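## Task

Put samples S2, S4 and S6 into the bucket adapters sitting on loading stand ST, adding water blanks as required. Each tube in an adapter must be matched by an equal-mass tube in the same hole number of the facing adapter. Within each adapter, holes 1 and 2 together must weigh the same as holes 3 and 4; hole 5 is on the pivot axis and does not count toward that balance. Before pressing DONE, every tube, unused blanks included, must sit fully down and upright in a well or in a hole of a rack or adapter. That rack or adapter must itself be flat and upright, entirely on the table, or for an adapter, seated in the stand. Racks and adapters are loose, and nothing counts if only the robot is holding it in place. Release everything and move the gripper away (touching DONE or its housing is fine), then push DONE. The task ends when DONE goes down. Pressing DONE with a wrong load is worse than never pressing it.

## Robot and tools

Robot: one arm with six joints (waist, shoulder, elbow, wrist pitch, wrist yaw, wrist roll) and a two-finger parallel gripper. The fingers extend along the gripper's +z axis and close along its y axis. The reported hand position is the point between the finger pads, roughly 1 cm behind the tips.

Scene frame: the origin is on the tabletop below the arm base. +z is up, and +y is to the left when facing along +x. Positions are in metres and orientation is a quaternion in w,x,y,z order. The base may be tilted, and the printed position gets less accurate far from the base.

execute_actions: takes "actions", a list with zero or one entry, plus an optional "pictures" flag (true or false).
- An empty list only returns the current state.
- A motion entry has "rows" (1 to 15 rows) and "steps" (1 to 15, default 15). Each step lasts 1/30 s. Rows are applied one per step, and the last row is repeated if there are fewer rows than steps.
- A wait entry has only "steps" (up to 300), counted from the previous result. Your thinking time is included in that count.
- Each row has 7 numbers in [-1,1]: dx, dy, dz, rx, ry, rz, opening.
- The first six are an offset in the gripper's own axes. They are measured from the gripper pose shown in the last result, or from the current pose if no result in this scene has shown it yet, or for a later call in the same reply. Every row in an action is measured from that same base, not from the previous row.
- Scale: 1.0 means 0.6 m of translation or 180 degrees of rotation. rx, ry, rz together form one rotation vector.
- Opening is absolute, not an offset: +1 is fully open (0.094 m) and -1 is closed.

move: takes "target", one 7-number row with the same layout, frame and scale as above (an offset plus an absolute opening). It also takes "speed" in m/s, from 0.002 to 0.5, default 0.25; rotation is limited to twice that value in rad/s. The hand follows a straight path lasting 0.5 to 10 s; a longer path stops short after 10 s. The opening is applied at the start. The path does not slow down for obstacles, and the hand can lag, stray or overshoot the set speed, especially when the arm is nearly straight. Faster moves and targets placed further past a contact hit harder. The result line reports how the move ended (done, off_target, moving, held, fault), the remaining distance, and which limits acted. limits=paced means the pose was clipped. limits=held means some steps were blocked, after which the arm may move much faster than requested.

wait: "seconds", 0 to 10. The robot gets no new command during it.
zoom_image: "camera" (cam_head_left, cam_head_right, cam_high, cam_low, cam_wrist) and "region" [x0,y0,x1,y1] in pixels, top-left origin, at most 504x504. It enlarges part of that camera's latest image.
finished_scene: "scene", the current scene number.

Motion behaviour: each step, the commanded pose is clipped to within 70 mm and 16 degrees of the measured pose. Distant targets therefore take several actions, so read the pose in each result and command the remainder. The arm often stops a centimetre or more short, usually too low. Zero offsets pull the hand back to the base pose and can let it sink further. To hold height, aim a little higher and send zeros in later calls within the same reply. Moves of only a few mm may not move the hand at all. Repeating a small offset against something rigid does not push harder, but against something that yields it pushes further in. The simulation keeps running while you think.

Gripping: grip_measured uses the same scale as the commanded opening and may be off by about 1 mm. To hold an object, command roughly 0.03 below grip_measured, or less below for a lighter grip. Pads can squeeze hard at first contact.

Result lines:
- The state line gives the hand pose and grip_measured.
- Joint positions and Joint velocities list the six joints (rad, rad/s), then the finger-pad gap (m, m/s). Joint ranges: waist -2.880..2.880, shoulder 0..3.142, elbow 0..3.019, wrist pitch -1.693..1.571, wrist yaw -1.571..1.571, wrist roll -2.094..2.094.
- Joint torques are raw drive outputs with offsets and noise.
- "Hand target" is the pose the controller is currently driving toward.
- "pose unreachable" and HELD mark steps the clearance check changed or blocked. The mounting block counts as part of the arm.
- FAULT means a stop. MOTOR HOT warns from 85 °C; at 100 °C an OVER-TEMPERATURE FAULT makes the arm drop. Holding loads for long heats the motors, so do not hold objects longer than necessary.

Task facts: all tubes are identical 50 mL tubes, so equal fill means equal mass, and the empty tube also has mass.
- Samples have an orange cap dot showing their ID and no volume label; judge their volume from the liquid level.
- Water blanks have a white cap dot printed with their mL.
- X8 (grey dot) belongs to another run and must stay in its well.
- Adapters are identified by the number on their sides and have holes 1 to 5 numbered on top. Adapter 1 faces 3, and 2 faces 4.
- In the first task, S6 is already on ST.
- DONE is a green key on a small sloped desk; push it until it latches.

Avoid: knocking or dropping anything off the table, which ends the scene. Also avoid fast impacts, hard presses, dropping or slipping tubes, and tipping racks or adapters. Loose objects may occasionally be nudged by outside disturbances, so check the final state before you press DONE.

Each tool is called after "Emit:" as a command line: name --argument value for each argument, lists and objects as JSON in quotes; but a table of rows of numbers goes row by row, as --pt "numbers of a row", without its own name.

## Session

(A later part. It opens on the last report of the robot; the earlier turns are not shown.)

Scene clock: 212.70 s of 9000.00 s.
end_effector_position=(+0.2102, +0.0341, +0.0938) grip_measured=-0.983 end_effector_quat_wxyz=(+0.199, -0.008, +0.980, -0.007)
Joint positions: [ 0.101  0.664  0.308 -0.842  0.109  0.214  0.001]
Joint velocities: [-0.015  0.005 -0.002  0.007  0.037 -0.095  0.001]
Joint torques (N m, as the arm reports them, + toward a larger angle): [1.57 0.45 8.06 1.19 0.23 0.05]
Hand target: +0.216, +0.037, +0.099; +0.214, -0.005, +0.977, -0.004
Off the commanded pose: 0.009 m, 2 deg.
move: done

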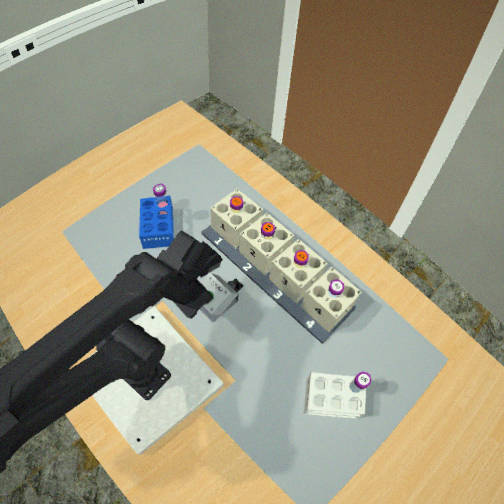

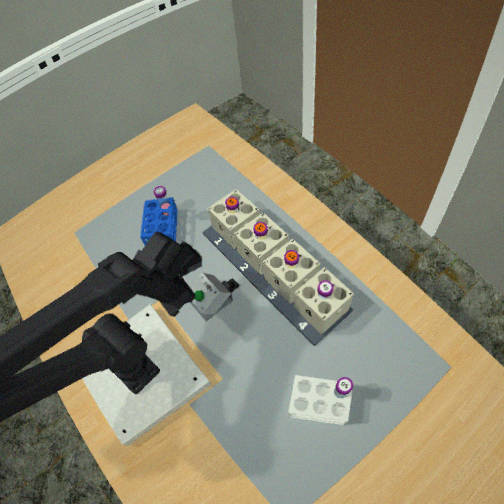

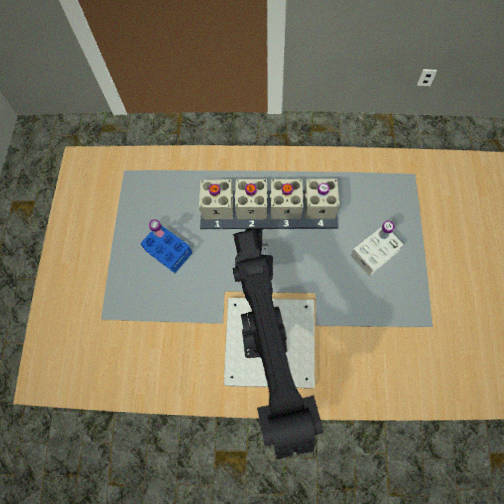

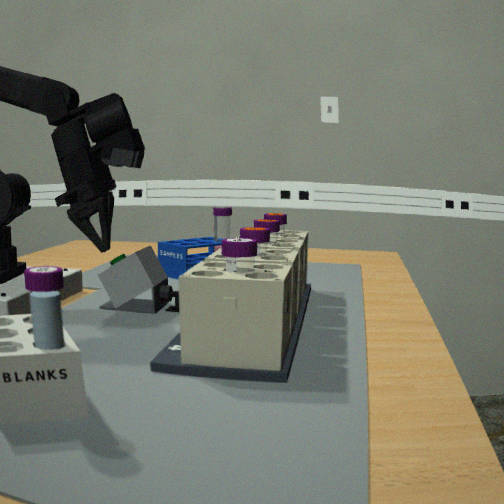

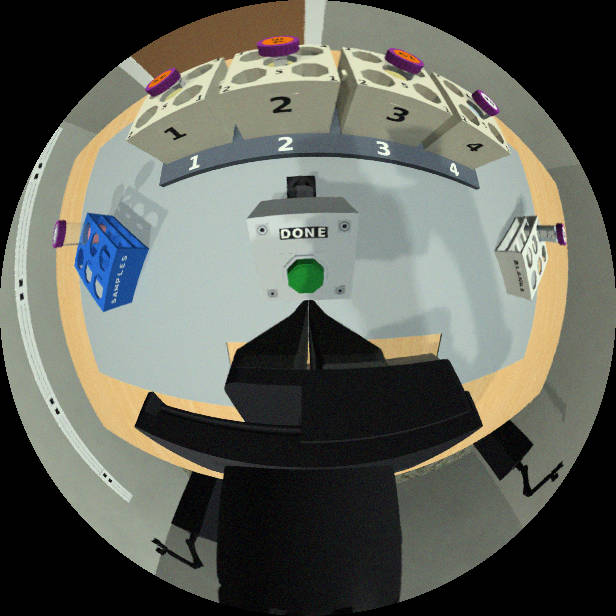

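Emit:
move --target '[-0.032,0.006,0.005,0,0,0,-1]' --speed 0.05

Emit:
move --target '[-0.008,0,0.045,0,0,0,-1]' --speed 0.03

Emit:
zoom_image --camera "cam_low" --region '[70, 210, 190, 310]'

Scene clock: 217.63 s of 9000.00 s.
end_effector_position=(+0.2105, +0.0342, +0.0822) grip_measured=-0.983 end_effector_quat_wxyz=(+0.177, -0.009, +0.984, -0.013)
Joint positions: [ 0.101  0.736  0.308 -0.816  0.109  0.215  0.001]
Joint velocities: [-0.005 -0.005  0.007  0.007 -0.022 -0.007 -0.   ]
Joint torques (N m, as the arm reports them, + toward a larger angle): [ 0.56  1.04 10.34  1.07  0.05 -0.1 ]
Hand target: +0.228, +0.038, +0.099; +0.199, -0.008, +0.980, -0.008
Off the commanded pose: 0.025 m, 3 deg.
After step 90, 1.20 s passed at rest.
move: off_target

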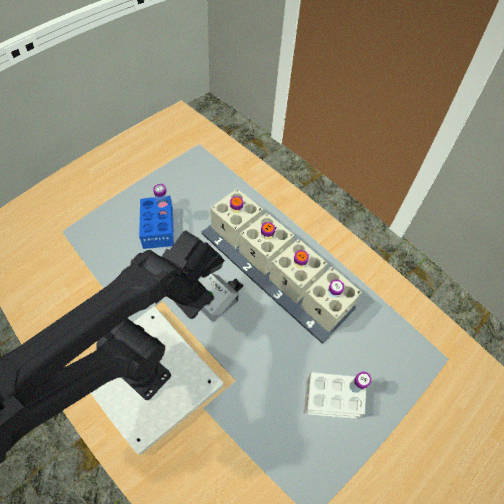

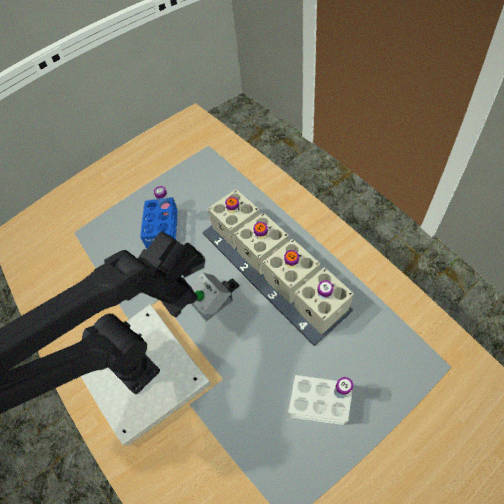

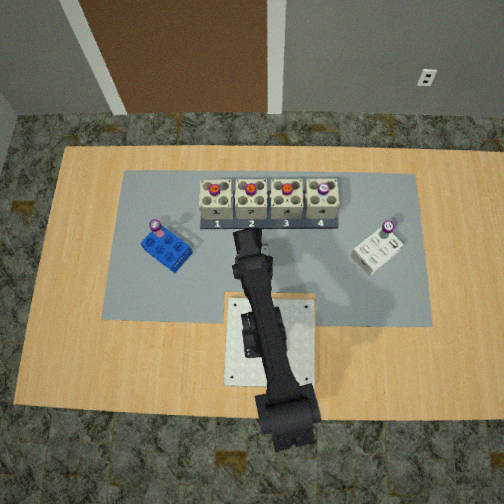

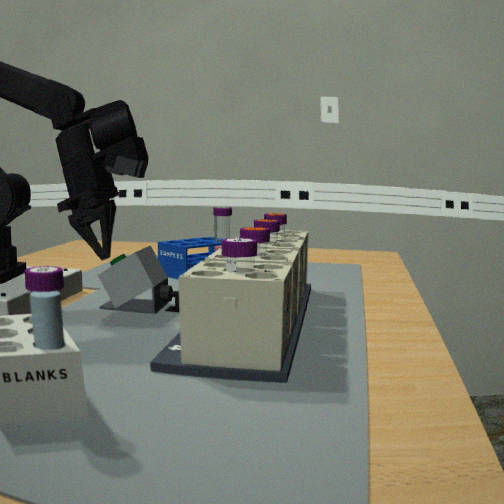

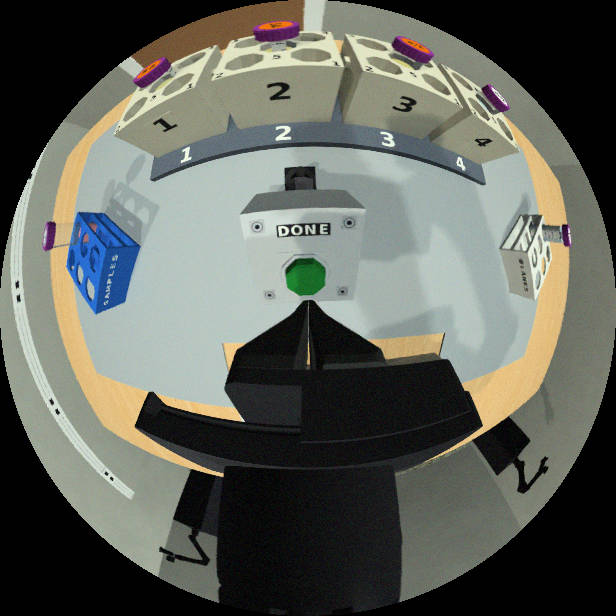

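Scene clock: 218.77 s of 9000.00 s.
end_effector_position=(+0.2120, +0.0332, +0.0657) grip_measured=-0.984 end_effector_quat_wxyz=(+0.167, -0.010, +0.986, -0.014)
Joint positions: [ 0.091  0.804  0.287 -0.747  0.104  0.203  0.001]
Joint velocities: [ 0.005 -0.005 -0.022 -0.002  0.022 -0.007 -0.001]
Joint torques (N m, as the arm reports them, + toward a larger angle): [-0.07  3.44  6.88  3.18  0.06 -0.12]
Hand target: +0.223, +0.033, +0.060; +0.177, -0.009, +0.984, -0.013
Off the commanded pose: 0.014 m, 1 deg.
move: off_target

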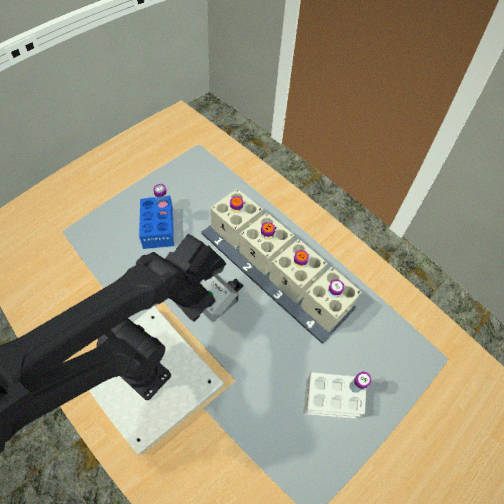

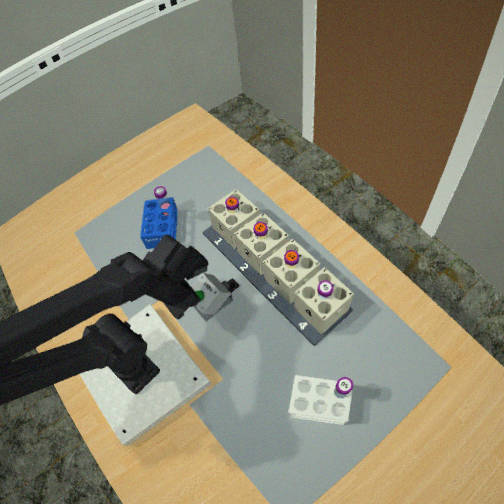

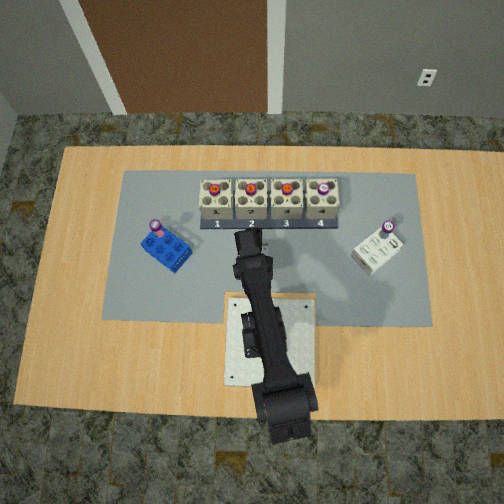

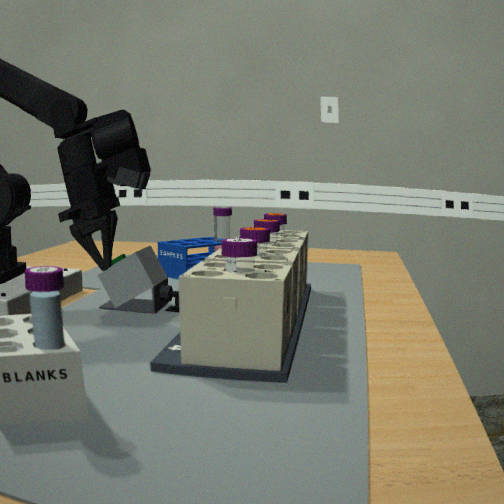

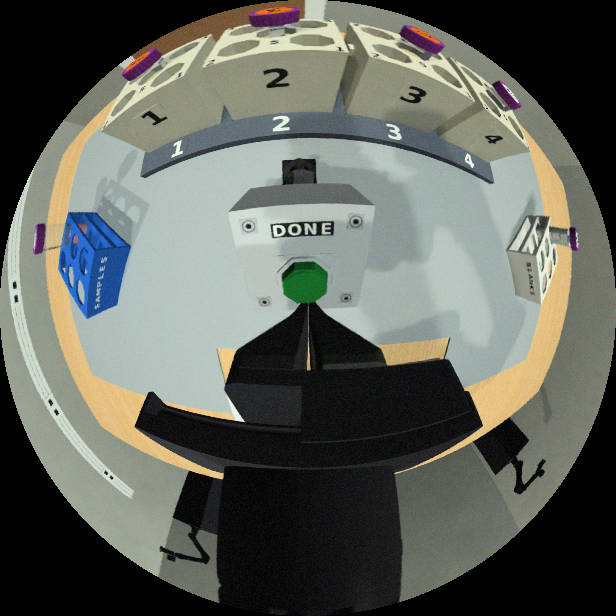

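Region (70, 210, 190, 310) of cam_low's 504x504 image, scaled by 4.200, with more detail than that image has.

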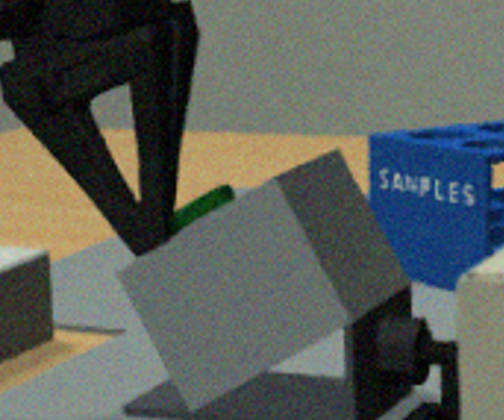

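Emit:
move --target '[-0.033,0.004,-0.095,0,-0.01,0,-1]' --speed 0.1

Emit:
move --target '[-0.07,0.004,-0.01,0,-0.01,0,-1]' --speed 0.1

Scene clock: 223.07 s of 9000.00 s.
end_effector_position=(+0.1992, +0.0330, +0.1055) grip_measured=-0.984 end_effector_quat_wxyz=(+0.162, -0.014, +0.986, -0.019)
Joint positions: [ 0.117  0.671  0.36  -0.967  0.117  0.221  0.001]
Joint velocities: [ 0.005  0.005 -0.007  0.007  0.081  0.007 -0.   ]
Joint torques (N m, as the arm reports them, + toward a larger angle): [ 1.65  0.47 10.91  0.1   0.23  0.05]
Hand target: +0.211, +0.037, +0.126; +0.182, -0.011, +0.983, -0.014
Off the commanded pose: 0.024 m, 2 deg.
After step 90, 0.27 s passed at rest.
move: off_target

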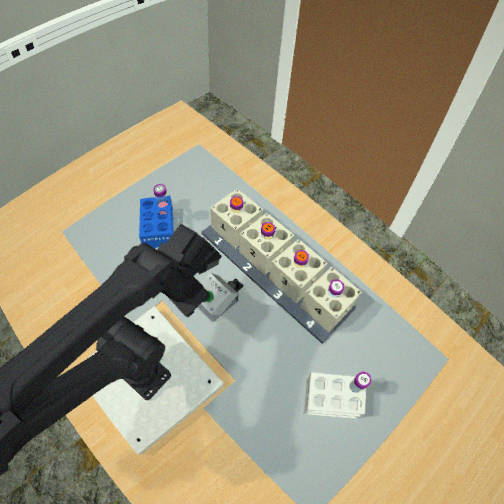

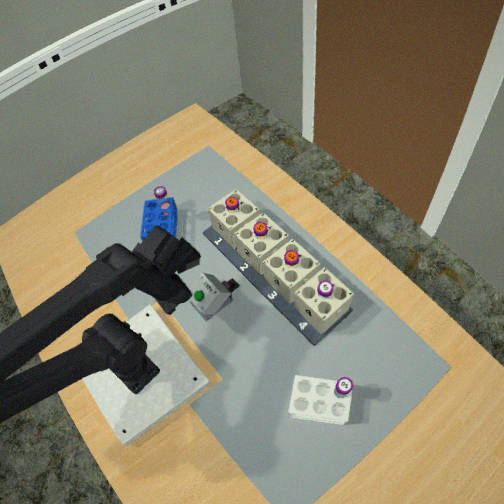

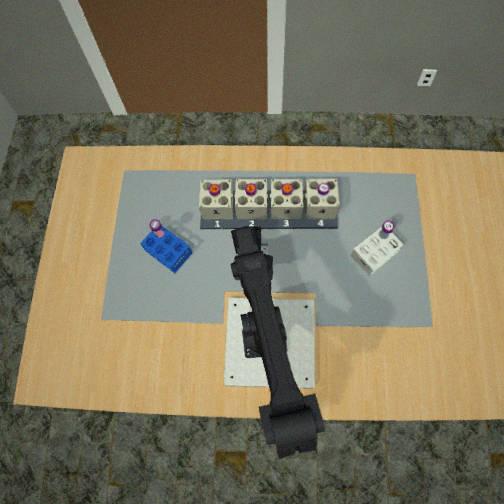

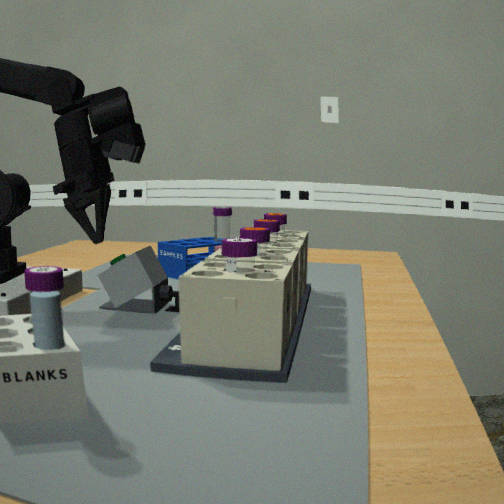

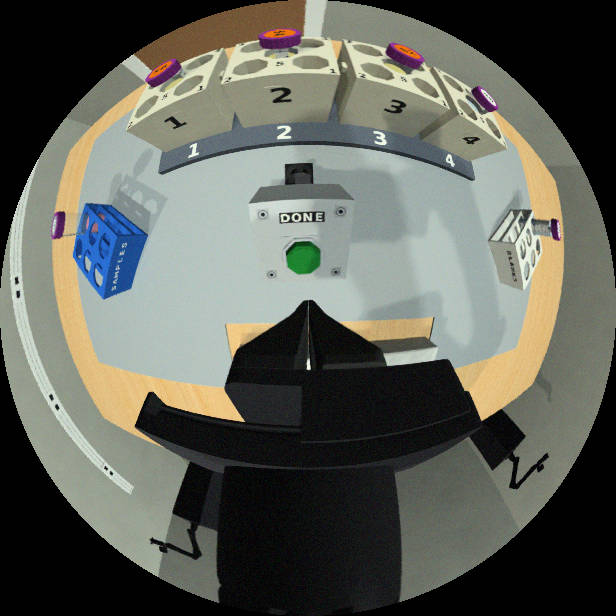

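Scene clock: 223.90 s of 9000.00 s.
end_effector_position=(+0.2185, +0.0336, +0.1081) grip_measured=-0.984 end_effector_quat_wxyz=(+0.157, -0.014, +0.987, -0.023)
Joint positions: [ 0.096  0.766  0.401 -0.923  0.117  0.2    0.001]
Joint velocities: [-0.005 -0.015  0.002 -0.002 -0.037 -0.007 -0.   ]
Joint torques (N m, as the arm reports them, + toward a larger angle): [ 0.37  0.78 10.68  0.98  0.07 -0.12]
Hand target: +0.236, +0.036, +0.125; +0.178, -0.014, +0.984, -0.019
Off the commanded pose: 0.025 m, 3 deg.
move: off_target

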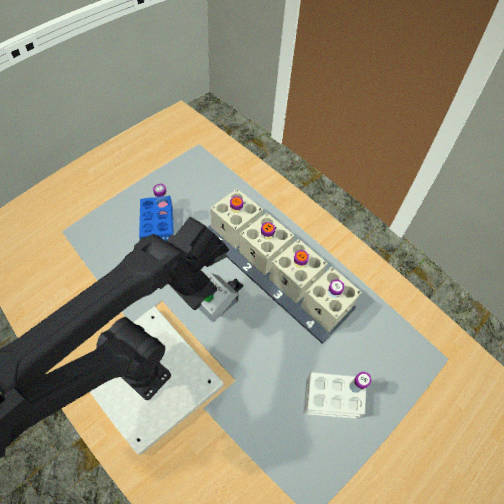

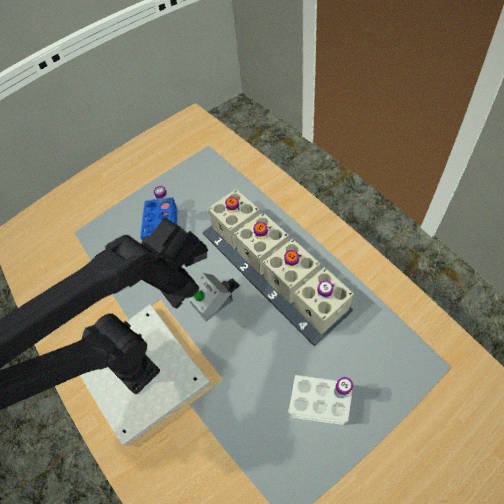

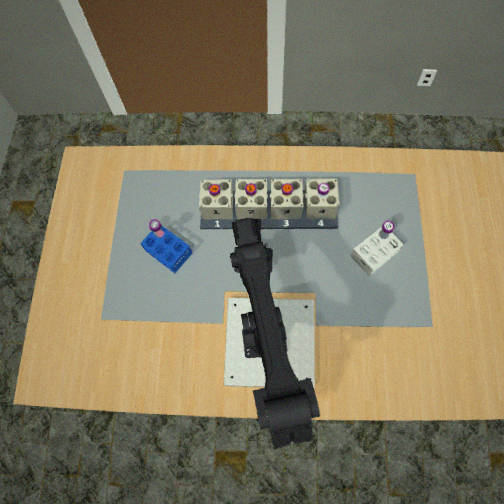

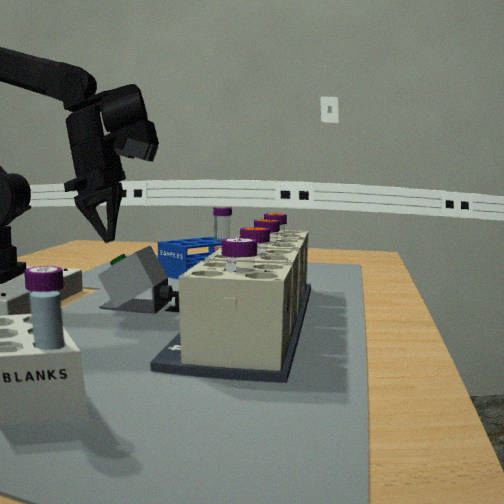

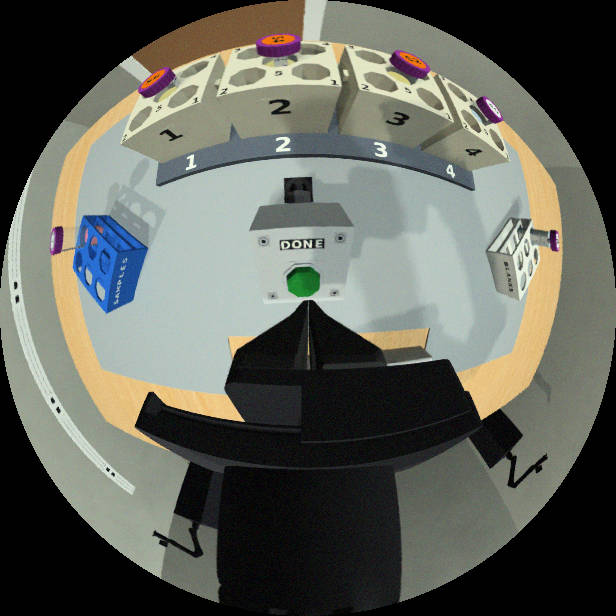

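Emit:
move --target '[-0.014,0.01,0.065,0,-0.01,0,-1]' --speed 0.03

Emit:
zoom_image --camera "cam_low" --region '[70, 210, 190, 310]'

Scene clock: 237.03 s of 9000.00 s.
end_effector_position=(+0.2301, +0.0359, +0.0820) grip_measured=-0.984 end_effector_quat_wxyz=(+0.164, -0.014, +0.986, -0.023)
Joint positions: [ 0.096  0.858  0.357 -0.772  0.121  0.199  0.001]
Joint velocities: [-0.005 -0.005 -0.007  0.017 -0.051 -0.007 -0.   ]
Joint torques (N m, as the arm reports them, + toward a larger angle): no reading
After step 90, 9.00 s passed at rest.
move: unfinished (the scene ended)
The task's run has ended: the event that ends the task has happened. This ends this scene only. If you have not yet called finished_scene for this scene, call it to go on to the next scene.

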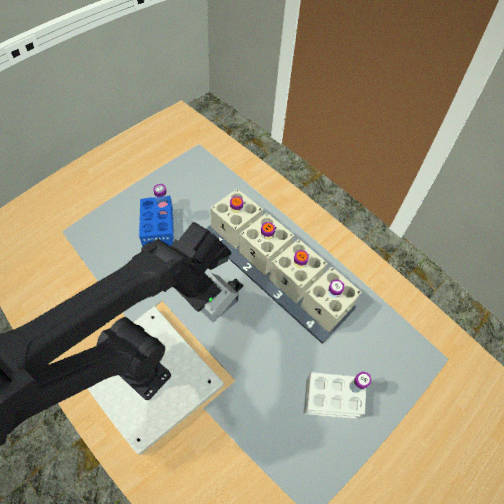

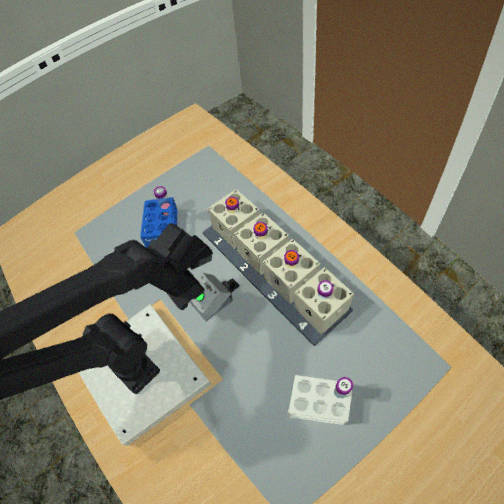

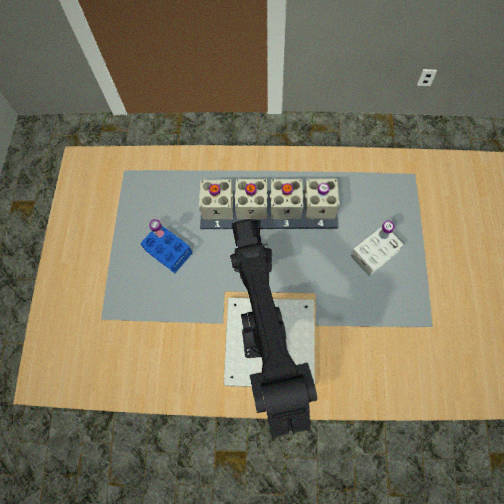

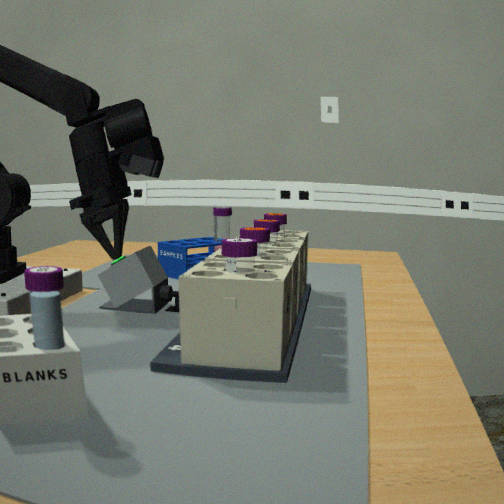

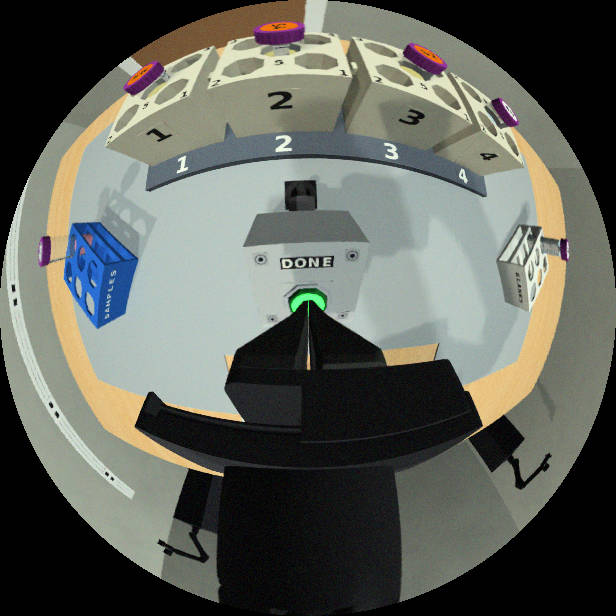

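This scene is finished. If you have not yet called finished_scene for this scene, call it to go on to the next scene.

Emit:
finished_scene --scene 1

The scene is finished: the task was done.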